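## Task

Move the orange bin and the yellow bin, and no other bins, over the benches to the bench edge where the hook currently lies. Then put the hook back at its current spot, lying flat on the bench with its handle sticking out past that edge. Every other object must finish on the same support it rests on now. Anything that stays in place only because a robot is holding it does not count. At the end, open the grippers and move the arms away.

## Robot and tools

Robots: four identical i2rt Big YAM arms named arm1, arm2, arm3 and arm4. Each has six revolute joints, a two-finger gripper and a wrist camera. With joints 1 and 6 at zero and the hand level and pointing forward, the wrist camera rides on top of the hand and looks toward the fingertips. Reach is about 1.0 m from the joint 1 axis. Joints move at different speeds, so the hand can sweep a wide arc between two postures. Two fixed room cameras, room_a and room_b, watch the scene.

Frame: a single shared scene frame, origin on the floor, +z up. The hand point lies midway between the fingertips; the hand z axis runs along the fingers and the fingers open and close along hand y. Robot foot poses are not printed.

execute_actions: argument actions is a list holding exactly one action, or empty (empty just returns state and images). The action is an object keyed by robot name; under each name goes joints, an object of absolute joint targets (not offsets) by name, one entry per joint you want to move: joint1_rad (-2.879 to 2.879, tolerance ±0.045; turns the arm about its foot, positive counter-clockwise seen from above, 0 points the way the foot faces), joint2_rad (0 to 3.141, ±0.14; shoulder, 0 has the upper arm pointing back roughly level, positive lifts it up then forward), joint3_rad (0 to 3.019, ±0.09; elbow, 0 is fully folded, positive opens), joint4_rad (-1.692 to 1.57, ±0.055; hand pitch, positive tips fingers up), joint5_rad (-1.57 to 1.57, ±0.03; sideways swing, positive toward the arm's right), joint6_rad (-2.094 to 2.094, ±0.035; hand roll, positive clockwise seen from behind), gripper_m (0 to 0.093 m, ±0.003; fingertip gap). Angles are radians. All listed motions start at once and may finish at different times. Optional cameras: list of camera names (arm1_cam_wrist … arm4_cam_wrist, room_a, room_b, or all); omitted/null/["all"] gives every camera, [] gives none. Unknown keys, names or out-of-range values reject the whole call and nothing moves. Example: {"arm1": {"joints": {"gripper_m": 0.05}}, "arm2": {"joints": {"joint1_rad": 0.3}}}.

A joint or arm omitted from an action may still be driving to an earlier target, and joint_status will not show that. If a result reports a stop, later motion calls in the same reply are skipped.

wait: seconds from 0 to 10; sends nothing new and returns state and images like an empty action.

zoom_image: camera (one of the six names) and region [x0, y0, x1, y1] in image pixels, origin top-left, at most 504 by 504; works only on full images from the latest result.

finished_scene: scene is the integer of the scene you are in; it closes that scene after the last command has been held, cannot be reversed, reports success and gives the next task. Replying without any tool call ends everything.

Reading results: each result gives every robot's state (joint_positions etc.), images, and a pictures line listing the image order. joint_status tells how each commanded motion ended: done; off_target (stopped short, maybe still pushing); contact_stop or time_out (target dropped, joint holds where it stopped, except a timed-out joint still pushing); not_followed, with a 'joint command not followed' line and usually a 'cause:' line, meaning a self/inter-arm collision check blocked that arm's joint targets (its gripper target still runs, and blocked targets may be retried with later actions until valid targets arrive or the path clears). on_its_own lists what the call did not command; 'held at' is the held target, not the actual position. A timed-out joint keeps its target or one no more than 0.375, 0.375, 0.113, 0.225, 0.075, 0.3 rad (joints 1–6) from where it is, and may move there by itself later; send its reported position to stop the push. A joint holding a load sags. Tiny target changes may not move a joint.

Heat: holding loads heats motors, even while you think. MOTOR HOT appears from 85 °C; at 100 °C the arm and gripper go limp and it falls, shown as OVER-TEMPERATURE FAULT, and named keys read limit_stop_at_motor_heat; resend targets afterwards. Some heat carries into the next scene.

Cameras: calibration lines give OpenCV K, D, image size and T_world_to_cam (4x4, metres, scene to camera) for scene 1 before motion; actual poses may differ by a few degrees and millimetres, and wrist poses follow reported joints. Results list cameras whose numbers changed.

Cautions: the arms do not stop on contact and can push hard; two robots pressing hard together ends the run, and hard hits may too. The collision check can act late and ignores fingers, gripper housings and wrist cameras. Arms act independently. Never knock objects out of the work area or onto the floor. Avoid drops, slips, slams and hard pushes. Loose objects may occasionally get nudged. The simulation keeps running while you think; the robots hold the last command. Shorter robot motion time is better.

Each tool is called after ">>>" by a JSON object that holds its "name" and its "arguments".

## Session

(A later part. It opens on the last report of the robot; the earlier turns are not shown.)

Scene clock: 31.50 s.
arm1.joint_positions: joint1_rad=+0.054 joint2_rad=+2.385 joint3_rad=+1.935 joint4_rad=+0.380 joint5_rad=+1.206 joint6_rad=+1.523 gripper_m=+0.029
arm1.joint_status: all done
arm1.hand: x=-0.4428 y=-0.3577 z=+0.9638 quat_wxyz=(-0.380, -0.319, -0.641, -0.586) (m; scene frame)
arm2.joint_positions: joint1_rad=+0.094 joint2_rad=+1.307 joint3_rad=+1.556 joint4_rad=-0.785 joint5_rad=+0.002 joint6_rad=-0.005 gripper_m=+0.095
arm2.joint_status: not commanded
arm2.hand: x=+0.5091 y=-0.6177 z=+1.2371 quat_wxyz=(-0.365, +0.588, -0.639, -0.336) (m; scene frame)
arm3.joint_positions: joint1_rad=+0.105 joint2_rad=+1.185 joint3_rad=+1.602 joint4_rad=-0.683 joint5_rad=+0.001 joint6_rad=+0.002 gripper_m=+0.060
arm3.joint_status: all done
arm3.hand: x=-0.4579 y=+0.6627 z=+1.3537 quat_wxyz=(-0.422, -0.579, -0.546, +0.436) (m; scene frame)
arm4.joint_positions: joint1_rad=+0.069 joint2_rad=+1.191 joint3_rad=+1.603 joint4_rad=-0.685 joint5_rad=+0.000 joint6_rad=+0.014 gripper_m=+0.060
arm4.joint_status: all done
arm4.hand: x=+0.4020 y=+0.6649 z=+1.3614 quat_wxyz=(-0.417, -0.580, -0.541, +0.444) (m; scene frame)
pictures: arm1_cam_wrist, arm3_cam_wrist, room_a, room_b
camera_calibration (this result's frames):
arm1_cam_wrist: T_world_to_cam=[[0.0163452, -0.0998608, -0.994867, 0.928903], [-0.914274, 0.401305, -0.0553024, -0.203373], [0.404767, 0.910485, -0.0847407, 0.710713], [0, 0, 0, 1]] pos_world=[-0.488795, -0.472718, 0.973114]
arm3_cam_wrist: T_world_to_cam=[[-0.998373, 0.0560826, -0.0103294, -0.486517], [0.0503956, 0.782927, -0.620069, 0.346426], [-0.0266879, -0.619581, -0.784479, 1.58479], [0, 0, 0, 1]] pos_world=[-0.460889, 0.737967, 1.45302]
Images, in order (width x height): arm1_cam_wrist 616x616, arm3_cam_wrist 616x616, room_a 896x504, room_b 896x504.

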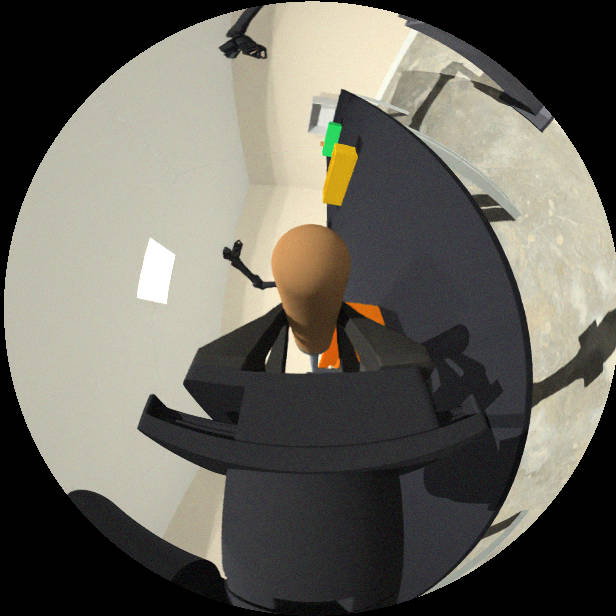

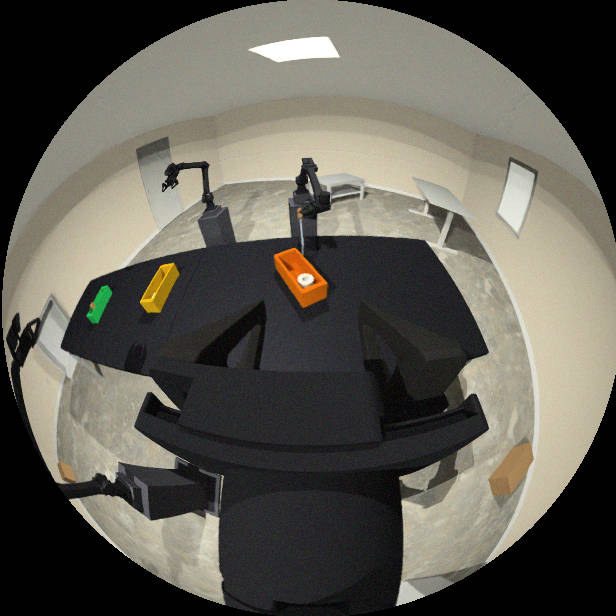

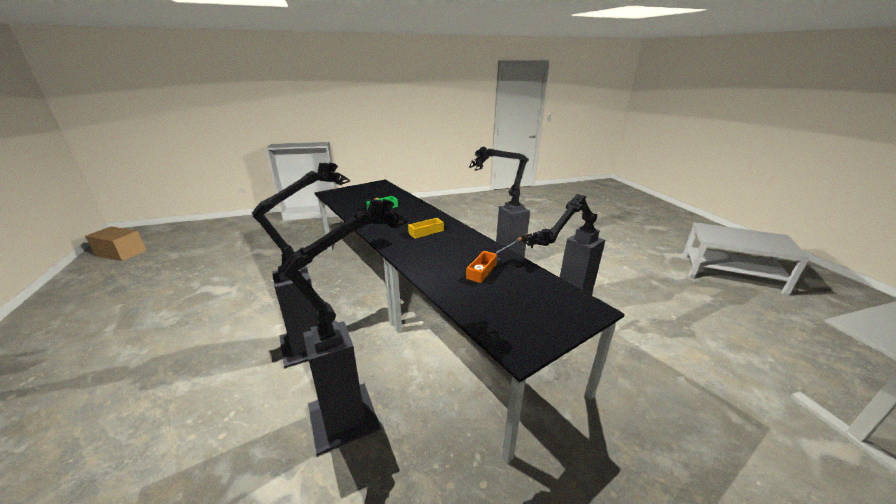

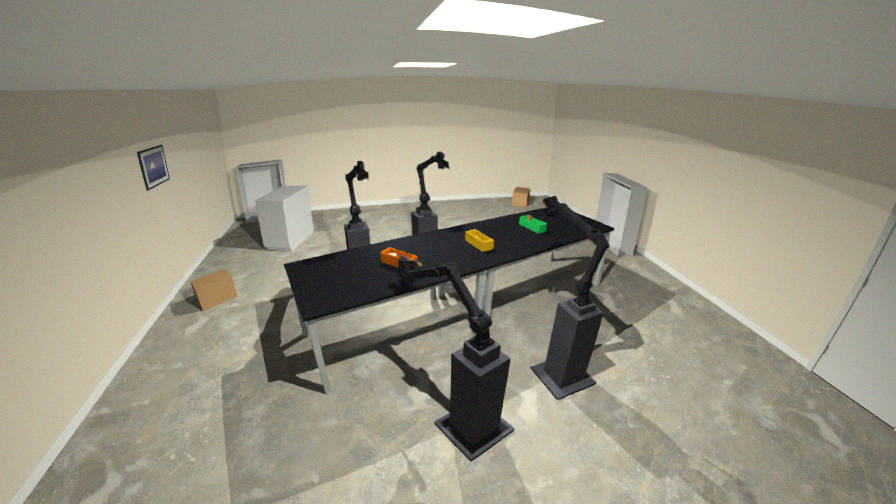

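>>> {"name": "execute_actions", "arguments": {"actions": [{"arm1":{"joints":{"joint3_rad":2.17,"joint4_rad":0.45}}}], "cameras": []}}

>>> {"name": "execute_actions", "arguments": {"actions": [{"arm1":{"joints":{"joint1_rad":-0.01,"joint2_rad":2.41}}}], "cameras": ["arm4_cam_wrist","room_a","arm3_cam_wrist"]}}

>>> {"name": "zoom_image", "arguments": {"camera": "room_a", "region": [440,200,600,300]}}

Scene clock: 32.97 s.
arm1.joint_positions: joint1_rad=+0.054 joint2_rad=+2.372 joint3_rad=+2.090 joint4_rad=+0.410 joint5_rad=+1.208 joint6_rad=+1.518 gripper_m=+0.029
arm1.joint_status: all done
arm1.hand: x=-0.4459 y=-0.3390 z=+1.0547 quat_wxyz=(-0.338, -0.363, -0.587, -0.639) (m; scene frame)
arm2.joint_positions: joint1_rad=+0.094 joint2_rad=+1.307 joint3_rad=+1.556 joint4_rad=-0.785 joint5_rad=+0.002 joint6_rad=-0.005 gripper_m=+0.095
arm2.joint_status: not commanded
arm2.hand: x=+0.5091 y=-0.6177 z=+1.2371 quat_wxyz=(-0.365, +0.588, -0.639, -0.336) (m; scene frame)
arm3.joint_positions: joint1_rad=+0.105 joint2_rad=+1.185 joint3_rad=+1.602 joint4_rad=-0.683 joint5_rad=+0.001 joint6_rad=+0.002 gripper_m=+0.060
arm3.joint_status: not commanded
arm3.hand: x=-0.4579 y=+0.6627 z=+1.3537 quat_wxyz=(-0.422, -0.579, -0.546, +0.436) (m; scene frame)
arm4.joint_positions: joint1_rad=+0.069 joint2_rad=+1.191 joint3_rad=+1.603 joint4_rad=-0.685 joint5_rad=+0.000 joint6_rad=+0.014 gripper_m=+0.060
arm4.joint_status: not commanded
arm4.hand: x=+0.4020 y=+0.6649 z=+1.3614 quat_wxyz=(-0.417, -0.580, -0.541, +0.444) (m; scene frame)
pictures: none
No camera images: the call's "cameras" was empty. Leave "cameras" out to get every camera's image.

Scene clock: 34.10 s.
arm1.joint_positions: joint1_rad=-0.018 joint2_rad=+2.464 joint3_rad=+2.090 joint4_rad=+0.410 joint5_rad=+1.209 joint6_rad=+1.518 gripper_m=+0.029
arm1.joint_status: all done
arm1.hand: x=-0.3856 y=-0.3344 z=+0.9789 quat_wxyz=(-0.381, -0.365, -0.600, -0.601) (m; scene frame)
arm2.joint_positions: joint1_rad=+0.094 joint2_rad=+1.307 joint3_rad=+1.556 joint4_rad=-0.785 joint5_rad=+0.002 joint6_rad=-0.005 gripper_m=+0.095
arm2.joint_status: not commanded
arm2.hand: x=+0.5091 y=-0.6177 z=+1.2371 quat_wxyz=(-0.365, +0.588, -0.639, -0.336) (m; scene frame)
arm3.joint_positions: joint1_rad=+0.105 joint2_rad=+1.185 joint3_rad=+1.602 joint4_rad=-0.683 joint5_rad=+0.001 joint6_rad=+0.002 gripper_m=+0.060
arm3.joint_status: not commanded
arm3.hand: x=-0.4579 y=+0.6627 z=+1.3537 quat_wxyz=(-0.422, -0.579, -0.546, +0.436) (m; scene frame)
arm4.joint_positions: joint1_rad=+0.069 joint2_rad=+1.191 joint3_rad=+1.603 joint4_rad=-0.685 joint5_rad=+0.000 joint6_rad=+0.014 gripper_m=+0.060
arm4.joint_status: not commanded
arm4.hand: x=+0.4020 y=+0.6649 z=+1.3614 quat_wxyz=(-0.417, -0.580, -0.541, +0.444) (m; scene frame)
pictures: arm3_cam_wrist, arm4_cam_wrist, room_a
camera_calibration (this result's frames):
arm3_cam_wrist: T_world_to_cam=[[-0.998373, 0.0560826, -0.0103294, -0.486517], [0.0503956, 0.782927, -0.620069, 0.346426], [-0.0266879, -0.619581, -0.784479, 1.58479], [0, 0, 0, 1]] pos_world=[-0.460889, 0.737967, 1.45302]
arm4_cam_wrist: T_world_to_cam=[[-0.998435, 0.0552656, -0.00851224, 0.371786], [0.0478977, 0.76672, -0.640192, 0.347198], [-0.0288541, -0.639598, -0.768168, 1.60708], [0, 0, 0, 1]] pos_world=[0.400945, 0.741138, 1.45995]
Images, in order (width x height): arm3_cam_wrist 616x616, arm4_cam_wrist 616x616, room_a 896x504.

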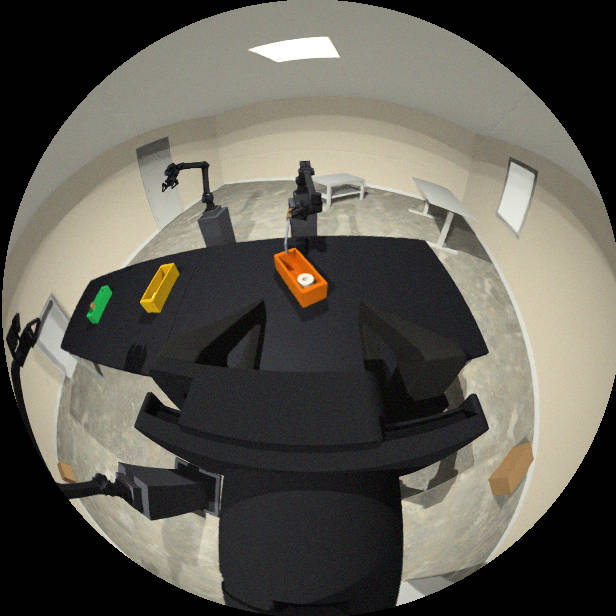

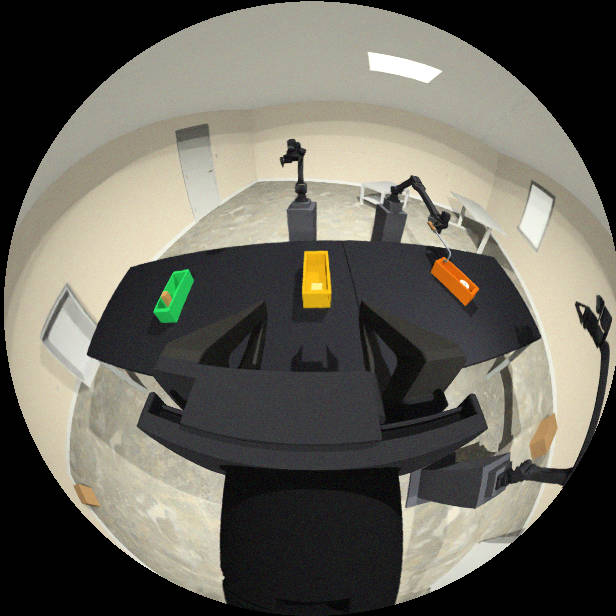

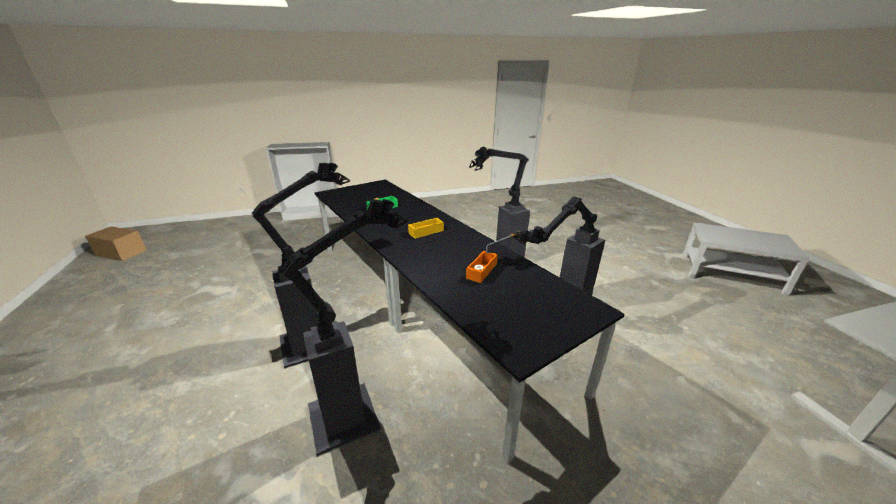

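Region (440, 200, 600, 300) of room_a's 896x504 image, scaled by 3.150, with more detail than that image has; it fills the top 315 rows of this view, and the rest is white.

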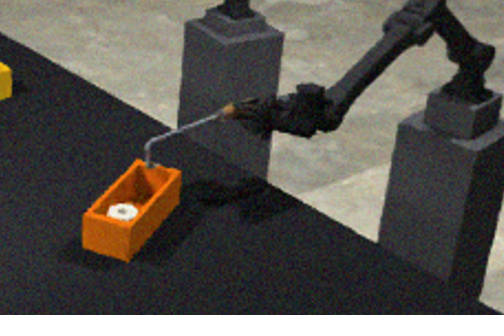

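Extend a little, shift left, lower.

>>> {"name": "execute_actions", "arguments": {"actions": [{"arm1":{"joints":{"joint1_rad":0.01,"joint2_rad":2.48,"joint3_rad":2.29,"joint4_rad":0.41}}}], "cameras": []}}

>>> {"name": "execute_actions", "arguments": {"actions": [{"arm1":{"joints":{"joint2_rad":2.54}}}], "cameras": ["room_a","arm3_cam_wrist"]}}

>>> {"name": "zoom_image", "arguments": {"camera": "room_a", "region": [440,200,600,300]}}

Scene clock: 36.23 s.
arm1.joint_positions: joint1_rad=+0.003 joint2_rad=+2.511 joint3_rad=+2.192 joint4_rad=+0.400 joint5_rad=+1.211 joint6_rad=+1.518 gripper_m=+0.029
arm1.joint_status: joint3_rad time_out (moved +0.102 of +0.200); the others done
arm1.on_its_own: joint3_rad reads +2.192 and still pushes toward +2.290 since a time_out
arm1.hand: x=-0.4050 y=-0.3183 z=+0.9879 quat_wxyz=(-0.366, -0.369, -0.591, -0.617) (m; scene frame)
arm2.joint_positions: joint1_rad=+0.094 joint2_rad=+1.307 joint3_rad=+1.556 joint4_rad=-0.785 joint5_rad=+0.002 joint6_rad=-0.005 gripper_m=+0.095
arm2.joint_status: not commanded
arm2.hand: x=+0.5091 y=-0.6177 z=+1.2371 quat_wxyz=(-0.365, +0.588, -0.639, -0.336) (m; scene frame)
arm3.joint_positions: joint1_rad=+0.105 joint2_rad=+1.185 joint3_rad=+1.602 joint4_rad=-0.683 joint5_rad=+0.001 joint6_rad=+0.002 gripper_m=+0.060
arm3.joint_status: not commanded
arm3.hand: x=-0.4579 y=+0.6627 z=+1.3537 quat_wxyz=(-0.422, -0.579, -0.546, +0.436) (m; scene frame)
arm4.joint_positions: joint1_rad=+0.069 joint2_rad=+1.191 joint3_rad=+1.603 joint4_rad=-0.685 joint5_rad=+0.000 joint6_rad=+0.014 gripper_m=+0.060
arm4.joint_status: not commanded
arm4.hand: x=+0.4020 y=+0.6649 z=+1.3614 quat_wxyz=(-0.417, -0.580, -0.541, +0.444) (m; scene frame)
pictures: none
No camera images: the call's "cameras" was empty. Leave "cameras" out to get every camera's image.

not run: a stop came earlier in this reply.

Region (440, 200, 600, 300) of room_a's 896x504 image, scaled by 3.150, with more detail than that image has; it fills the top 315 rows of this view, and the rest is white.

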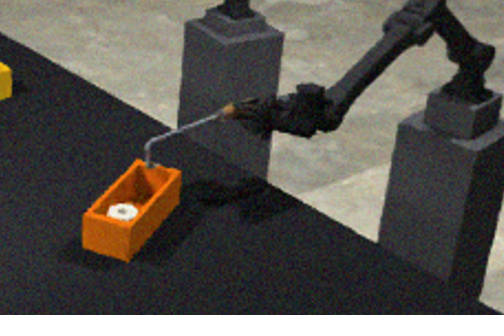

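>>> {"name": "execute_actions", "arguments": {"actions": [{"arm1":{"joints":{"joint2_rad":2.555}}}], "cameras": ["room_a","arm3_cam_wrist"]}}

>>> {"name": "zoom_image", "arguments": {"camera": "room_a", "region": [440,200,600,300]}}

Scene clock: 37.70 s.
arm1.joint_positions: joint1_rad=+0.003 joint2_rad=+2.608 joint3_rad=+2.208 joint4_rad=+0.395 joint5_rad=+1.211 joint6_rad=+1.518 gripper_m=+0.029
arm1.joint_status: all done
arm1.hand: x=-0.4055 y=-0.3140 z=+0.9136 quat_wxyz=(-0.384, -0.350, -0.615, -0.593) (m; scene frame)
arm2.joint_positions: joint1_rad=+0.094 joint2_rad=+1.307 joint3_rad=+1.556 joint4_rad=-0.785 joint5_rad=+0.002 joint6_rad=-0.005 gripper_m=+0.095
arm2.joint_status: not commanded
arm2.hand: x=+0.5091 y=-0.6177 z=+1.2371 quat_wxyz=(-0.365, +0.588, -0.639, -0.336) (m; scene frame)
arm3.joint_positions: joint1_rad=+0.105 joint2_rad=+1.185 joint3_rad=+1.602 joint4_rad=-0.683 joint5_rad=+0.001 joint6_rad=+0.002 gripper_m=+0.060
arm3.joint_status: not commanded
arm3.hand: x=-0.4579 y=+0.6627 z=+1.3537 quat_wxyz=(-0.422, -0.579, -0.546, +0.436) (m; scene frame)
arm4.joint_positions: joint1_rad=+0.069 joint2_rad=+1.191 joint3_rad=+1.603 joint4_rad=-0.685 joint5_rad=+0.000 joint6_rad=+0.014 gripper_m=+0.060
arm4.joint_status: not commanded
arm4.hand: x=+0.4020 y=+0.6649 z=+1.3614 quat_wxyz=(-0.417, -0.580, -0.541, +0.444) (m; scene frame)
pictures: arm3_cam_wrist, room_a
camera_calibration (this result's frames):
arm3_cam_wrist: T_world_to_cam=[[-0.998373, 0.0560826, -0.0103294, -0.486517], [0.0503956, 0.782927, -0.620069, 0.346426], [-0.0266879, -0.619581, -0.784479, 1.58479], [0, 0, 0, 1]] pos_world=[-0.460889, 0.737967, 1.45302]
Images, in order (width x height): arm3_cam_wrist 616x616, room_a 896x504.

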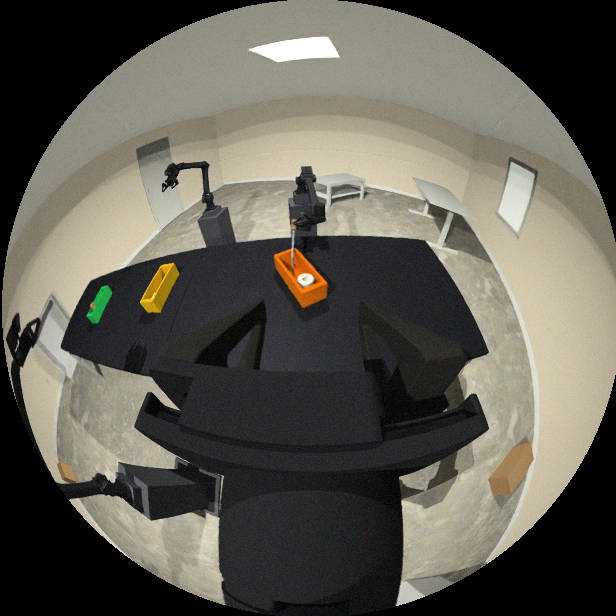

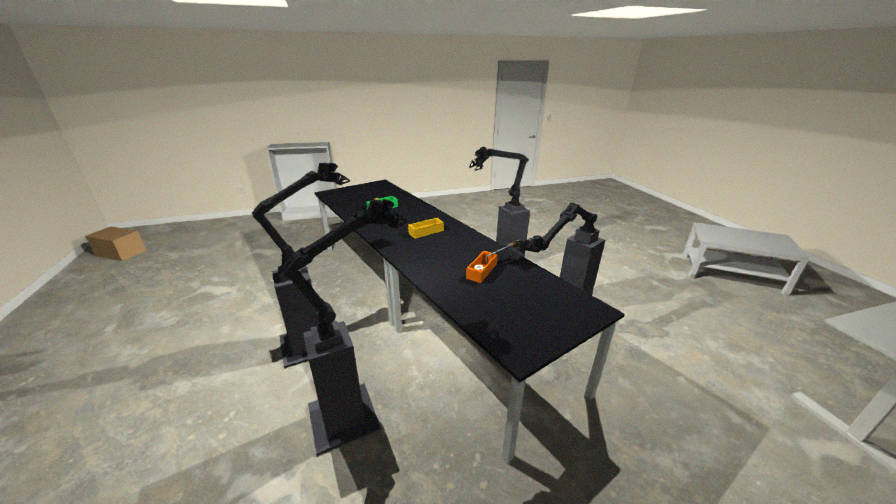

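Region (440, 200, 600, 300) of room_a's 896x504 image, scaled by 3.150, with more detail than that image has; it fills the top 315 rows of this view, and the rest is white.

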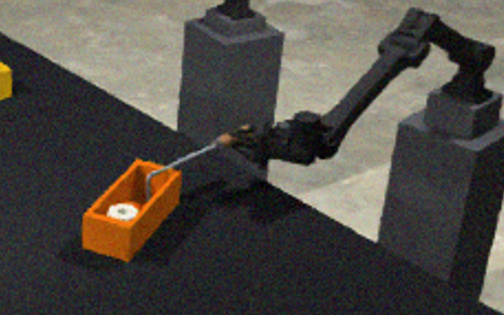

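>>> {"name": "execute_actions", "arguments": {"actions": [{"arm1":{"joints":{"joint2_rad":2.31,"joint3_rad":1.66,"joint4_rad":0.73}}}], "cameras": []}}

>>> {"name": "execute_actions", "arguments": {"actions": [{"arm1":{"joints":{"joint1_rad":0.04,"joint2_rad":2.16,"joint3_rad":1.345,"joint4_rad":0.89}}}], "cameras": []}}

>>> {"name": "execute_actions", "arguments": {"actions": [{"arm1":{"joints":{"joint1_rad":0.08,"joint2_rad":2.05,"joint3_rad":1.11,"joint4_rad":1.02}}}], "cameras": ["room_a","arm2_cam_wrist"]}}

>>> {"name": "zoom_image", "arguments": {"camera": "room_a", "region": [440,200,600,300]}}

Scene clock: 39.77 s.
arm1.joint_positions: joint1_rad=+0.003 joint2_rad=+2.366 joint3_rad=+1.641 joint4_rad=+0.702 joint5_rad=+1.212 joint6_rad=+1.528 gripper_m=+0.029
arm1.joint_status: all done
arm1.hand: x=-0.3925 y=-0.4221 z=+0.8885 quat_wxyz=(-0.385, -0.349, -0.618, -0.590) (m; scene frame)
arm2.joint_positions: joint1_rad=+0.094 joint2_rad=+1.307 joint3_rad=+1.556 joint4_rad=-0.785 joint5_rad=+0.002 joint6_rad=-0.005 gripper_m=+0.095
arm2.joint_status: not commanded
arm2.hand: x=+0.5091 y=-0.6177 z=+1.2371 quat_wxyz=(-0.365, +0.588, -0.639, -0.336) (m; scene frame)
arm3.joint_positions: joint1_rad=+0.105 joint2_rad=+1.185 joint3_rad=+1.602 joint4_rad=-0.683 joint5_rad=+0.001 joint6_rad=+0.002 gripper_m=+0.060
arm3.joint_status: not commanded
arm3.hand: x=-0.4579 y=+0.6627 z=+1.3537 quat_wxyz=(-0.422, -0.579, -0.546, +0.436) (m; scene frame)
arm4.joint_positions: joint1_rad=+0.069 joint2_rad=+1.191 joint3_rad=+1.603 joint4_rad=-0.685 joint5_rad=+0.000 joint6_rad=+0.014 gripper_m=+0.060
arm4.joint_status: not commanded
arm4.hand: x=+0.4020 y=+0.6649 z=+1.3614 quat_wxyz=(-0.417, -0.580, -0.541, +0.444) (m; scene frame)
pictures: none
No camera images: the call's "cameras" was empty. Leave "cameras" out to get every camera's image.

Scene clock: 40.83 s.
arm1.joint_positions: joint1_rad=+0.037 joint2_rad=+2.191 joint3_rad=+1.333 joint4_rad=+0.850 joint5_rad=+1.209 joint6_rad=+1.520 gripper_m=+0.029
arm1.joint_status: all done
arm1.hand: x=-0.4070 y=-0.4974 z=+0.9071 quat_wxyz=(-0.373, -0.339, -0.622, -0.599) (m; scene frame)
arm2.joint_positions: joint1_rad=+0.094 joint2_rad=+1.307 joint3_rad=+1.556 joint4_rad=-0.785 joint5_rad=+0.002 joint6_rad=-0.005 gripper_m=+0.095
arm2.joint_status: not commanded
arm2.hand: x=+0.5091 y=-0.6177 z=+1.2371 quat_wxyz=(-0.365, +0.588, -0.639, -0.336) (m; scene frame)
arm3.joint_positions: joint1_rad=+0.105 joint2_rad=+1.185 joint3_rad=+1.602 joint4_rad=-0.683 joint5_rad=+0.001 joint6_rad=+0.002 gripper_m=+0.060
arm3.joint_status: not commanded
arm3.hand: x=-0.4579 y=+0.6627 z=+1.3537 quat_wxyz=(-0.422, -0.579, -0.546, +0.436) (m; scene frame)
arm4.joint_positions: joint1_rad=+0.069 joint2_rad=+1.191 joint3_rad=+1.603 joint4_rad=-0.685 joint5_rad=+0.000 joint6_rad=+0.014 gripper_m=+0.060
arm4.joint_status: not commanded
arm4.hand: x=+0.4020 y=+0.6649 z=+1.3614 quat_wxyz=(-0.417, -0.580, -0.541, +0.444) (m; scene frame)
pictures: none
No camera images: the call's "cameras" was empty. Leave "cameras" out to get every camera's image.

Scene clock: 41.77 s.
arm1.joint_positions: joint1_rad=+0.078 joint2_rad=+2.091 joint3_rad=+1.101 joint4_rad=+0.974 joint5_rad=+1.209 joint6_rad=+1.519 gripper_m=+0.029
arm1.joint_status: all done
arm1.hand: x=-0.4223 y=-0.5629 z=+0.9019 quat_wxyz=(-0.363, -0.324, -0.631, -0.605) (m; scene frame)
arm2.joint_positions: joint1_rad=+0.094 joint2_rad=+1.307 joint3_rad=+1.556 joint4_rad=-0.785 joint5_rad=+0.002 joint6_rad=-0.005 gripper_m=+0.095
arm2.joint_status: not commanded
arm2.hand: x=+0.5091 y=-0.6177 z=+1.2371 quat_wxyz=(-0.365, +0.588, -0.639, -0.336) (m; scene frame)
arm3.joint_positions: joint1_rad=+0.105 joint2_rad=+1.185 joint3_rad=+1.602 joint4_rad=-0.683 joint5_rad=+0.001 joint6_rad=+0.002 gripper_m=+0.060
arm3.joint_status: not commanded
arm3.hand: x=-0.4579 y=+0.6627 z=+1.3537 quat_wxyz=(-0.422, -0.579, -0.546, +0.436) (m; scene frame)
arm4.joint_positions: joint1_rad=+0.069 joint2_rad=+1.191 joint3_rad=+1.603 joint4_rad=-0.685 joint5_rad=+0.000 joint6_rad=+0.014 gripper_m=+0.060
arm4.joint_status: not commanded
arm4.hand: x=+0.4020 y=+0.6649 z=+1.3614 quat_wxyz=(-0.417, -0.580, -0.541, +0.444) (m; scene frame)
pictures: arm2_cam_wrist, room_a
camera_calibration (this result's frames):
arm2_cam_wrist: T_world_to_cam=[[0.99738, -0.0723424, 0.000117494, -0.554316], [-0.0664821, -0.917223, -0.392788, -0.0414659], [0.028523, 0.391751, -0.919629, 1.48751], [0, 0, 0, 1]] pos_world=[0.507678, -0.660869, 1.35174]
Images, in order (width x height): arm2_cam_wrist 616x616, room_a 896x504.

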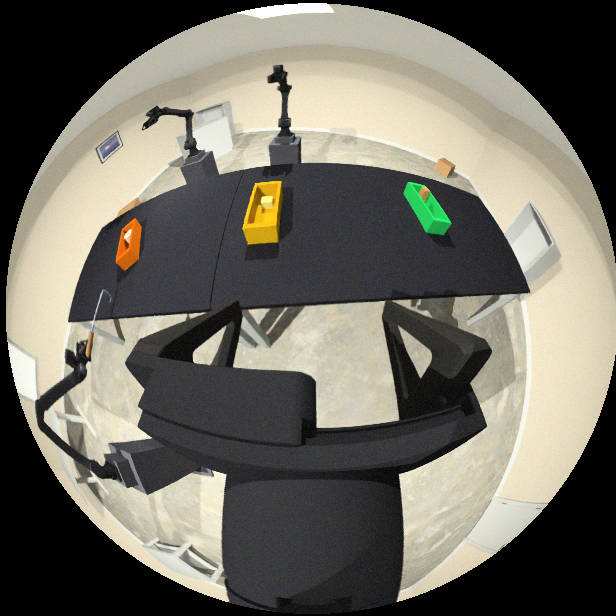

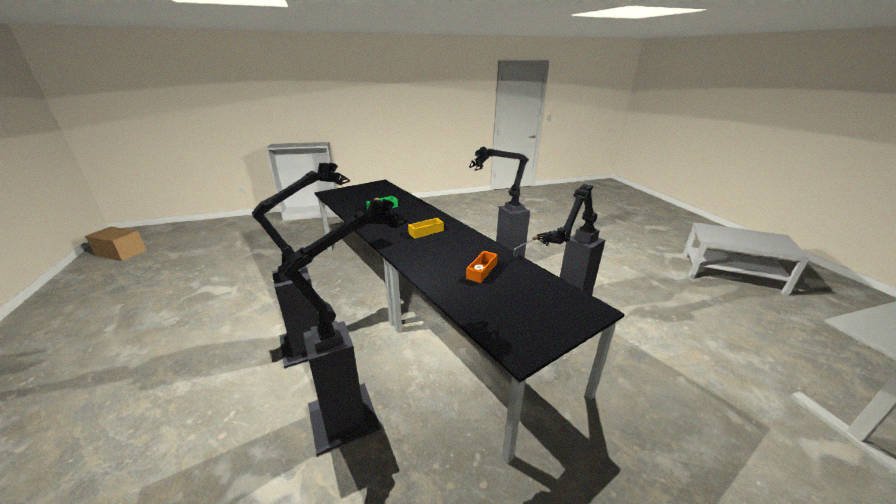

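Region (440, 200, 600, 300) of room_a's 896x504 image, scaled by 3.150, with more detail than that image has; it fills the top 315 rows of this view, and the rest is white.

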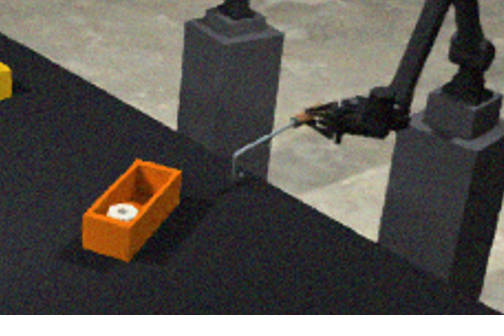

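>>> {"name": "execute_actions", "arguments": {"actions": [{"arm1":{"joints":{"joint1_rad":0.005,"joint2_rad":2.1,"joint3_rad":1.7,"joint4_rad":0.75}}}], "cameras": []}}

>>> {"name": "execute_actions", "arguments": {"actions": [{"arm1":{"joints":{"joint2_rad":2.35,"joint3_rad":2.27,"joint4_rad":0.41}}}], "cameras": []}}

>>> {"name": "execute_actions", "arguments": {"actions": [{"arm1":{"joints":{"joint2_rad":2.555}}}], "cameras": ["room_a","arm3_cam_wrist"]}}

Scene clock: 43.50 s.
arm1.joint_positions: joint1_rad=-0.002 joint2_rad=+2.132 joint3_rad=+1.631 joint4_rad=+0.738 joint5_rad=+1.211 joint6_rad=+1.516 gripper_m=+0.029
arm1.joint_status: all done
arm1.hand: x=-0.3875 y=-0.4356 z=+1.0613 quat_wxyz=(-0.332, -0.403, -0.544, -0.657) (m; scene frame)
arm2.joint_positions: joint1_rad=+0.094 joint2_rad=+1.307 joint3_rad=+1.556 joint4_rad=-0.785 joint5_rad=+0.002 joint6_rad=-0.005 gripper_m=+0.095
arm2.joint_status: not commanded
arm2.hand: x=+0.5091 y=-0.6177 z=+1.2371 quat_wxyz=(-0.365, +0.588, -0.639, -0.336) (m; scene frame)
arm3.joint_positions: joint1_rad=+0.105 joint2_rad=+1.185 joint3_rad=+1.602 joint4_rad=-0.683 joint5_rad=+0.001 joint6_rad=+0.002 gripper_m=+0.060
arm3.joint_status: not commanded
arm3.hand: x=-0.4579 y=+0.6627 z=+1.3537 quat_wxyz=(-0.422, -0.579, -0.546, +0.436) (m; scene frame)
arm4.joint_positions: joint1_rad=+0.069 joint2_rad=+1.191 joint3_rad=+1.603 joint4_rad=-0.685 joint5_rad=+0.000 joint6_rad=+0.014 gripper_m=+0.060
arm4.joint_status: not commanded
arm4.hand: x=+0.4020 y=+0.6649 z=+1.3614 quat_wxyz=(-0.417, -0.580, -0.541, +0.444) (m; scene frame)
pictures: none
No camera images: the call's "cameras" was empty. Leave "cameras" out to get every camera's image.

Scene clock: 45.07 s.
arm1.joint_positions: joint1_rad=-0.002 joint2_rad=+2.391 joint3_rad=+2.188 joint4_rad=+0.390 joint5_rad=+1.209 joint6_rad=+1.512 gripper_m=+0.029
arm1.joint_status: all done
arm1.hand: x=-0.3996 y=-0.3314 z=+1.0852 quat_wxyz=(-0.345, -0.391, -0.561, -0.644) (m; scene frame)
arm2.joint_positions: joint1_rad=+0.094 joint2_rad=+1.307 joint3_rad=+1.556 joint4_rad=-0.785 joint5_rad=+0.002 joint6_rad=-0.005 gripper_m=+0.095
arm2.joint_status: not commanded
arm2.hand: x=+0.5091 y=-0.6177 z=+1.2371 quat_wxyz=(-0.365, +0.588, -0.639, -0.336) (m; scene frame)
arm3.joint_positions: joint1_rad=+0.105 joint2_rad=+1.185 joint3_rad=+1.602 joint4_rad=-0.683 joint5_rad=+0.001 joint6_rad=+0.002 gripper_m=+0.060
arm3.joint_status: not commanded
arm3.hand: x=-0.4579 y=+0.6627 z=+1.3537 quat_wxyz=(-0.422, -0.579, -0.546, +0.436) (m; scene frame)
arm4.joint_positions: joint1_rad=+0.069 joint2_rad=+1.191 joint3_rad=+1.603 joint4_rad=-0.685 joint5_rad=+0.000 joint6_rad=+0.014 gripper_m=+0.060
arm4.joint_status: not commanded
arm4.hand: x=+0.4020 y=+0.6649 z=+1.3614 quat_wxyz=(-0.417, -0.580, -0.541, +0.444) (m; scene frame)
pictures: none
No camera images: the call's "cameras" was empty. Leave "cameras" out to get every camera's image.

Scene clock: 46.43 s.
arm1.joint_positions: joint1_rad=-0.002 joint2_rad=+2.617 joint3_rad=+2.207 joint4_rad=+0.400 joint5_rad=+1.210 joint6_rad=+1.524 gripper_m=+0.029
arm1.joint_status: all done
arm1.hand: x=-0.4015 y=-0.3145 z=+0.9056 quat_wxyz=(-0.384, -0.352, -0.615, -0.592) (m; scene frame)
arm2.joint_positions: joint1_rad=+0.094 joint2_rad=+1.307 joint3_rad=+1.556 joint4_rad=-0.785 joint5_rad=+0.002 joint6_rad=-0.005 gripper_m=+0.095
arm2.joint_status: not commanded
arm2.hand: x=+0.5091 y=-0.6177 z=+1.2371 quat_wxyz=(-0.365, +0.588, -0.639, -0.336) (m; scene frame)
arm3.joint_positions: joint1_rad=+0.105 joint2_rad=+1.185 joint3_rad=+1.602 joint4_rad=-0.683 joint5_rad=+0.001 joint6_rad=+0.002 gripper_m=+0.060
arm3.joint_status: not commanded
arm3.hand: x=-0.4579 y=+0.6627 z=+1.3537 quat_wxyz=(-0.422, -0.579, -0.546, +0.436) (m; scene frame)
arm4.joint_positions: joint1_rad=+0.069 joint2_rad=+1.191 joint3_rad=+1.603 joint4_rad=-0.685 joint5_rad=+0.000 joint6_rad=+0.014 gripper_m=+0.060
arm4.joint_status: not commanded
arm4.hand: x=+0.4020 y=+0.6649 z=+1.3614 quat_wxyz=(-0.417, -0.580, -0.541, +0.444) (m; scene frame)
pictures: arm3_cam_wrist, room_a
camera_calibration (this result's frames):
arm3_cam_wrist: T_world_to_cam=[[-0.998373, 0.0560826, -0.0103294, -0.486517], [0.0503956, 0.782927, -0.620069, 0.346426], [-0.0266879, -0.619581, -0.784479, 1.58479], [0, 0, 0, 1]] pos_world=[-0.460889, 0.737967, 1.45302]
Images, in order (width x height): arm3_cam_wrist 616x616, room_a 896x504.

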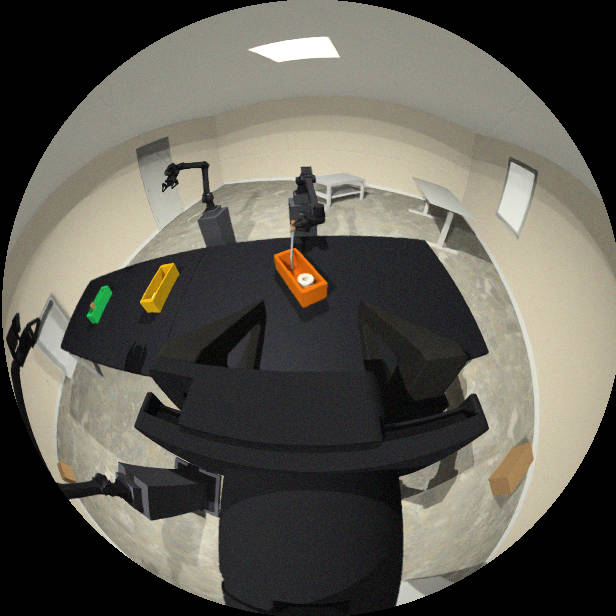

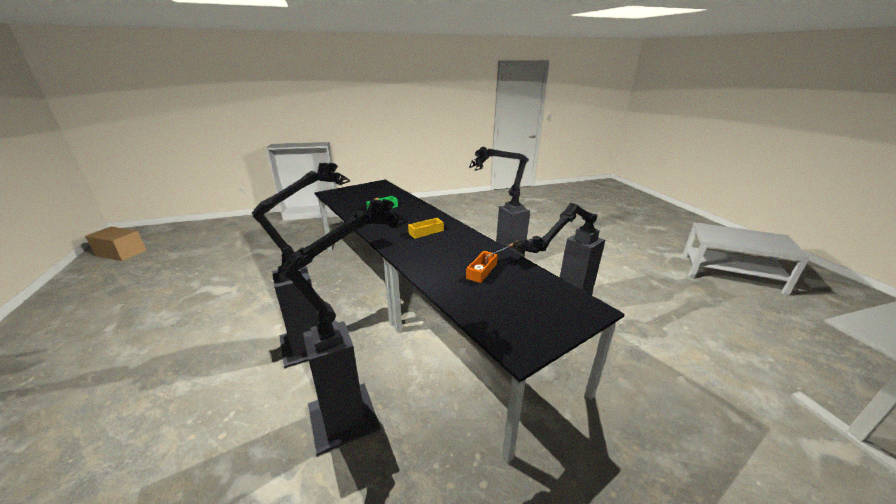

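>>> {"name": "execute_actions", "arguments": {"actions": [{"arm1":{"joints":{"joint2_rad":2.48,"joint3_rad":2.03,"joint4_rad":0.50}}}], "cameras": []}}

>>> {"name": "execute_actions", "arguments": {"actions": [{"arm1":{"joints":{"joint2_rad":2.39,"joint3_rad":1.84,"joint4_rad":0.60}}}], "cameras": []}}

>>> {"name": "execute_actions", "arguments": {"actions": [{"arm1":{"joints":{"joint2_rad":2.30,"joint3_rad":1.64,"joint4_rad":0.71}}}], "cameras": ["room_a"]}}

>>> {"name": "execute_actions", "arguments": {"actions": [{"arm1":{"joints":{"joint1_rad":0.02,"joint2_rad":2.21,"joint3_rad":1.44,"joint4_rad":0.82}}}], "cameras": []}}

>>> {"name": "execute_actions", "arguments": {"actions": [{"arm1":{"joints":{"joint1_rad":0.04,"joint2_rad":2.12,"joint3_rad":1.24,"joint4_rad":0.93}}}], "cameras": []}}

>>> {"name": "execute_actions", "arguments": {"actions": [{"arm1":{"joints":{"joint1_rad":0.06,"joint2_rad":2.04,"joint3_rad":1.06,"joint4_rad":1.03}}}], "cameras": ["room_a","arm2_cam_wrist","room_b"]}}

Scene clock: 47.87 s.
arm1.joint_positions: joint1_rad=-0.002 joint2_rad=+2.524 joint3_rad=+2.027 joint4_rad=+0.465 joint5_rad=+1.207 joint6_rad=+1.531 gripper_m=+0.029
arm1.joint_status: all done
arm1.hand: x=-0.3985 y=-0.3422 z=+0.9063 quat_wxyz=(-0.386, -0.348, -0.620, -0.588) (m; scene frame)
arm2.joint_positions: joint1_rad=+0.094 joint2_rad=+1.307 joint3_rad=+1.556 joint4_rad=-0.785 joint5_rad=+0.002 joint6_rad=-0.005 gripper_m=+0.095
arm2.joint_status: not commanded
arm2.hand: x=+0.5091 y=-0.6177 z=+1.2371 quat_wxyz=(-0.365, +0.588, -0.639, -0.336) (m; scene frame)
arm3.joint_positions: joint1_rad=+0.105 joint2_rad=+1.185 joint3_rad=+1.602 joint4_rad=-0.683 joint5_rad=+0.001 joint6_rad=+0.002 gripper_m=+0.060
arm3.joint_status: not commanded
arm3.hand: x=-0.4579 y=+0.6627 z=+1.3537 quat_wxyz=(-0.422, -0.579, -0.546, +0.436) (m; scene frame)
arm4.joint_positions: joint1_rad=+0.069 joint2_rad=+1.191 joint3_rad=+1.603 joint4_rad=-0.685 joint5_rad=+0.000 joint6_rad=+0.014 gripper_m=+0.060
arm4.joint_status: not commanded
arm4.hand: x=+0.4020 y=+0.6649 z=+1.3614 quat_wxyz=(-0.417, -0.580, -0.541, +0.444) (m; scene frame)
pictures: none
No camera images: the call's "cameras" was empty. Leave "cameras" out to get every camera's image.

Scene clock: 48.70 s.
arm1.joint_positions: joint1_rad=-0.002 joint2_rad=+2.440 joint3_rad=+1.844 joint4_rad=+0.567 joint5_rad=+1.205 joint6_rad=+1.533 gripper_m=+0.029
arm1.joint_status: all done
arm1.hand: x=-0.3946 y=-0.3764 z=+0.9027 quat_wxyz=(-0.384, -0.349, -0.619, -0.589) (m; scene frame)
arm2.joint_positions: joint1_rad=+0.094 joint2_rad=+1.307 joint3_rad=+1.556 joint4_rad=-0.785 joint5_rad=+0.002 joint6_rad=-0.005 gripper_m=+0.095
arm2.joint_status: not commanded
arm2.hand: x=+0.5091 y=-0.6177 z=+1.2371 quat_wxyz=(-0.365, +0.588, -0.639, -0.336) (m; scene frame)
arm3.joint_positions: joint1_rad=+0.105 joint2_rad=+1.185 joint3_rad=+1.602 joint4_rad=-0.683 joint5_rad=+0.001 joint6_rad=+0.002 gripper_m=+0.060
arm3.joint_status: not commanded
arm3.hand: x=-0.4579 y=+0.6627 z=+1.3537 quat_wxyz=(-0.422, -0.579, -0.546, +0.436) (m; scene frame)
arm4.joint_positions: joint1_rad=+0.069 joint2_rad=+1.191 joint3_rad=+1.603 joint4_rad=-0.685 joint5_rad=+0.000 joint6_rad=+0.014 gripper_m=+0.060
arm4.joint_status: not commanded
arm4.hand: x=+0.4020 y=+0.6649 z=+1.3614 quat_wxyz=(-0.417, -0.580, -0.541, +0.444) (m; scene frame)
pictures: none
No camera images: the call's "cameras" was empty. Leave "cameras" out to get every camera's image.

Scene clock: 49.57 s.
arm1.joint_positions: joint1_rad=-0.002 joint2_rad=+2.348 joint3_rad=+1.644 joint4_rad=+0.677 joint5_rad=+1.205 joint6_rad=+1.532 gripper_m=+0.029
arm1.joint_status: all done
arm1.hand: x=-0.3896 y=-0.4201 z=+0.9001 quat_wxyz=(-0.384, -0.349, -0.619, -0.590) (m; scene frame)
arm2.joint_positions: joint1_rad=+0.094 joint2_rad=+1.307 joint3_rad=+1.556 joint4_rad=-0.785 joint5_rad=+0.002 joint6_rad=-0.005 gripper_m=+0.095
arm2.joint_status: not commanded
arm2.hand: x=+0.5091 y=-0.6177 z=+1.2371 quat_wxyz=(-0.365, +0.588, -0.639, -0.336) (m; scene frame)
arm3.joint_positions: joint1_rad=+0.105 joint2_rad=+1.185 joint3_rad=+1.602 joint4_rad=-0.683 joint5_rad=+0.001 joint6_rad=+0.002 gripper_m=+0.060
arm3.joint_status: not commanded
arm3.hand: x=-0.4579 y=+0.6627 z=+1.3537 quat_wxyz=(-0.422, -0.579, -0.546, +0.436) (m; scene frame)
arm4.joint_positions: joint1_rad=+0.069 joint2_rad=+1.191 joint3_rad=+1.603 joint4_rad=-0.685 joint5_rad=+0.000 joint6_rad=+0.014 gripper_m=+0.060
arm4.joint_status: not commanded
arm4.hand: x=+0.4020 y=+0.6649 z=+1.3614 quat_wxyz=(-0.417, -0.580, -0.541, +0.444) (m; scene frame)
pictures: room_a
Images, in order (width x height): room_a 896x504.

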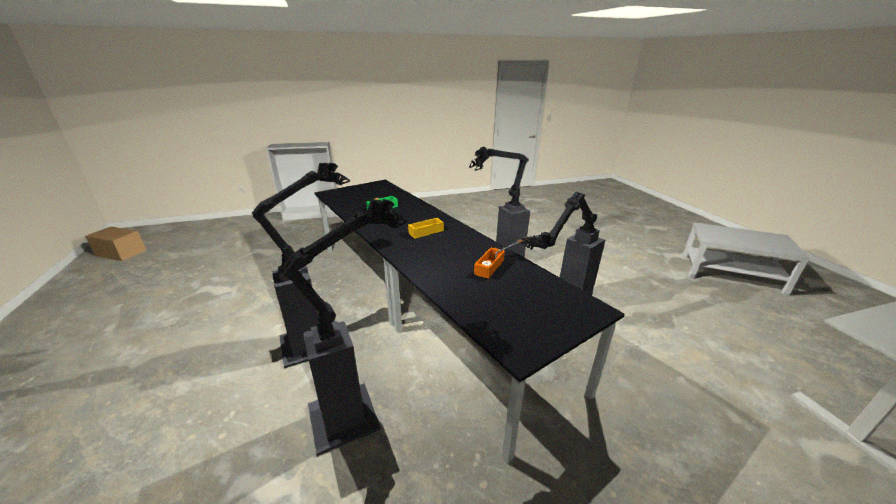

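Scene clock: 50.43 s.
arm1.joint_positions: joint1_rad=+0.013 joint2_rad=+2.256 joint3_rad=+1.443 joint4_rad=+0.786 joint5_rad=+1.206 joint6_rad=+1.531 gripper_m=+0.029
arm1.joint_status: all done
arm1.hand: x=-0.3940 y=-0.4691 z=+0.8981 quat_wxyz=(-0.380, -0.344, -0.621, -0.592) (m; scene frame)
arm2.joint_positions: joint1_rad=+0.094 joint2_rad=+1.307 joint3_rad=+1.556 joint4_rad=-0.785 joint5_rad=+0.002 joint6_rad=-0.005 gripper_m=+0.095
arm2.joint_status: not commanded
arm2.hand: x=+0.5091 y=-0.6177 z=+1.2371 quat_wxyz=(-0.365, +0.588, -0.639, -0.336) (m; scene frame)
arm3.joint_positions: joint1_rad=+0.105 joint2_rad=+1.185 joint3_rad=+1.602 joint4_rad=-0.683 joint5_rad=+0.001 joint6_rad=+0.002 gripper_m=+0.060
arm3.joint_status: not commanded
arm3.hand: x=-0.4579 y=+0.6627 z=+1.3537 quat_wxyz=(-0.422, -0.579, -0.546, +0.436) (m; scene frame)
arm4.joint_positions: joint1_rad=+0.069 joint2_rad=+1.191 joint3_rad=+1.603 joint4_rad=-0.685 joint5_rad=+0.000 joint6_rad=+0.014 gripper_m=+0.060
arm4.joint_status: not commanded
arm4.hand: x=+0.4020 y=+0.6649 z=+1.3614 quat_wxyz=(-0.417, -0.580, -0.541, +0.444) (m; scene frame)
pictures: none
No camera images: the call's "cameras" was empty. Leave "cameras" out to get every camera's image.

Scene clock: 51.30 s.
arm1.joint_positions: joint1_rad=+0.034 joint2_rad=+2.165 joint3_rad=+1.242 joint4_rad=+0.894 joint5_rad=+1.206 joint6_rad=+1.531 gripper_m=+0.029
arm1.joint_status: all done
arm1.hand: x=-0.4009 y=-0.5234 z=+0.8960 quat_wxyz=(-0.374, -0.337, -0.625, -0.596) (m; scene frame)
arm2.joint_positions: joint1_rad=+0.094 joint2_rad=+1.307 joint3_rad=+1.556 joint4_rad=-0.785 joint5_rad=+0.002 joint6_rad=-0.005 gripper_m=+0.095
arm2.joint_status: not commanded
arm2.hand: x=+0.5091 y=-0.6177 z=+1.2371 quat_wxyz=(-0.365, +0.588, -0.639, -0.336) (m; scene frame)
arm3.joint_positions: joint1_rad=+0.105 joint2_rad=+1.185 joint3_rad=+1.602 joint4_rad=-0.683 joint5_rad=+0.001 joint6_rad=+0.002 gripper_m=+0.060
arm3.joint_status: not commanded
arm3.hand: x=-0.4579 y=+0.6627 z=+1.3537 quat_wxyz=(-0.422, -0.579, -0.546, +0.436) (m; scene frame)
arm4.joint_positions: joint1_rad=+0.069 joint2_rad=+1.191 joint3_rad=+1.603 joint4_rad=-0.685 joint5_rad=+0.000 joint6_rad=+0.014 gripper_m=+0.060
arm4.joint_status: not commanded
arm4.hand: x=+0.4020 y=+0.6649 z=+1.3614 quat_wxyz=(-0.417, -0.580, -0.541, +0.444) (m; scene frame)
pictures: none
No camera images: the call's "cameras" was empty. Leave "cameras" out to get every camera's image.

Scene clock: 52.13 s.
arm1.joint_positions: joint1_rad=+0.053 joint2_rad=+2.083 joint3_rad=+1.059 joint4_rad=+0.992 joint5_rad=+1.206 joint6_rad=+1.529 gripper_m=+0.029
arm1.joint_status: all done
arm1.hand: x=-0.4044 y=-0.5768 z=+0.8951 quat_wxyz=(-0.370, -0.330, -0.630, -0.598) (m; scene frame)
arm2.joint_positions: joint1_rad=+0.094 joint2_rad=+1.307 joint3_rad=+1.556 joint4_rad=-0.785 joint5_rad=+0.002 joint6_rad=-0.005 gripper_m=+0.095
arm2.joint_status: not commanded
arm2.hand: x=+0.5091 y=-0.6177 z=+1.2371 quat_wxyz=(-0.365, +0.588, -0.639, -0.336) (m; scene frame)
arm3.joint_positions: joint1_rad=+0.105 joint2_rad=+1.185 joint3_rad=+1.602 joint4_rad=-0.683 joint5_rad=+0.001 joint6_rad=+0.002 gripper_m=+0.060
arm3.joint_status: not commanded
arm3.hand: x=-0.4579 y=+0.6627 z=+1.3537 quat_wxyz=(-0.422, -0.579, -0.546, +0.436) (m; scene frame)
arm4.joint_positions: joint1_rad=+0.069 joint2_rad=+1.191 joint3_rad=+1.603 joint4_rad=-0.685 joint5_rad=+0.000 joint6_rad=+0.014 gripper_m=+0.060
arm4.joint_status: not commanded
arm4.hand: x=+0.4020 y=+0.6649 z=+1.3614 quat_wxyz=(-0.417, -0.580, -0.541, +0.444) (m; scene frame)
pictures: arm2_cam_wrist, room_a, room_b
camera_calibration (this result's frames):
arm2_cam_wrist: T_world_to_cam=[[0.99738, -0.0723424, 0.000117494, -0.554316], [-0.0664821, -0.917223, -0.392788, -0.0414659], [0.028523, 0.391751, -0.919629, 1.48751], [0, 0, 0, 1]] pos_world=[0.507678, -0.660869, 1.35174]
Images, in order (width x height): arm2_cam_wrist 616x616, room_a 896x504, room_b 896x504.

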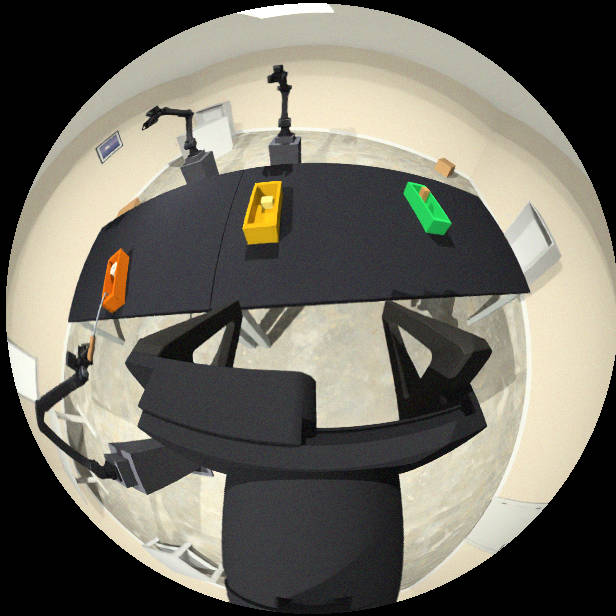

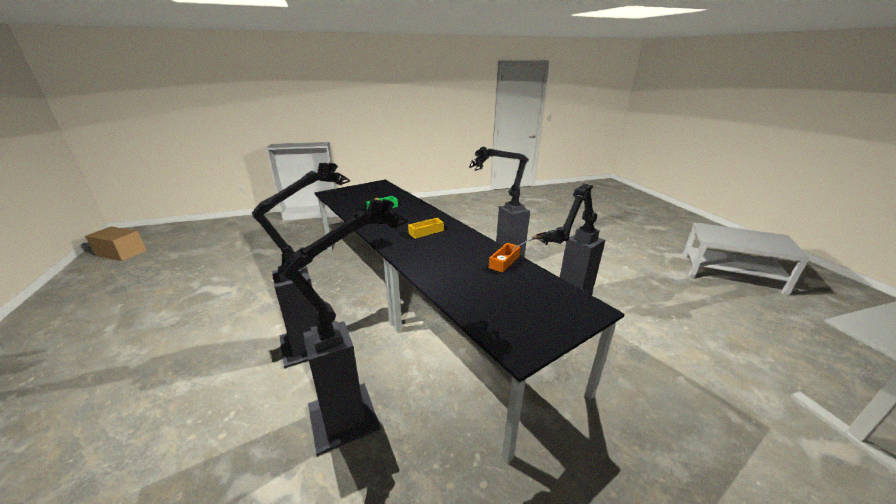

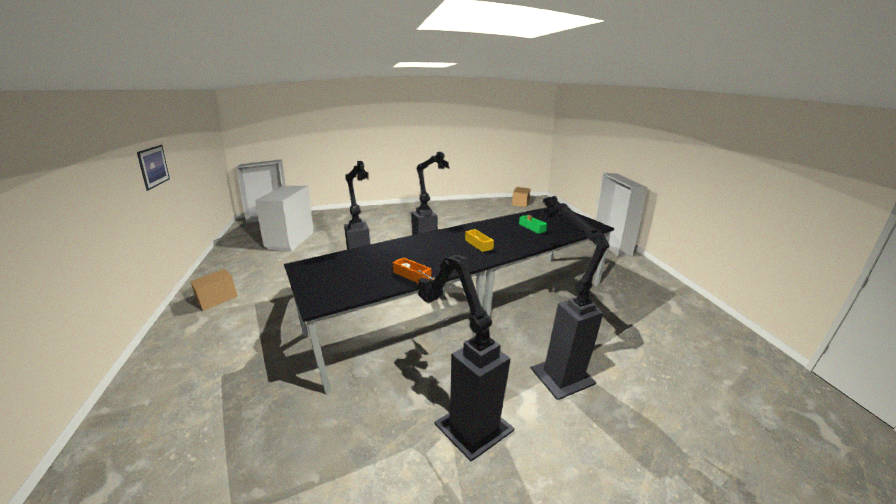

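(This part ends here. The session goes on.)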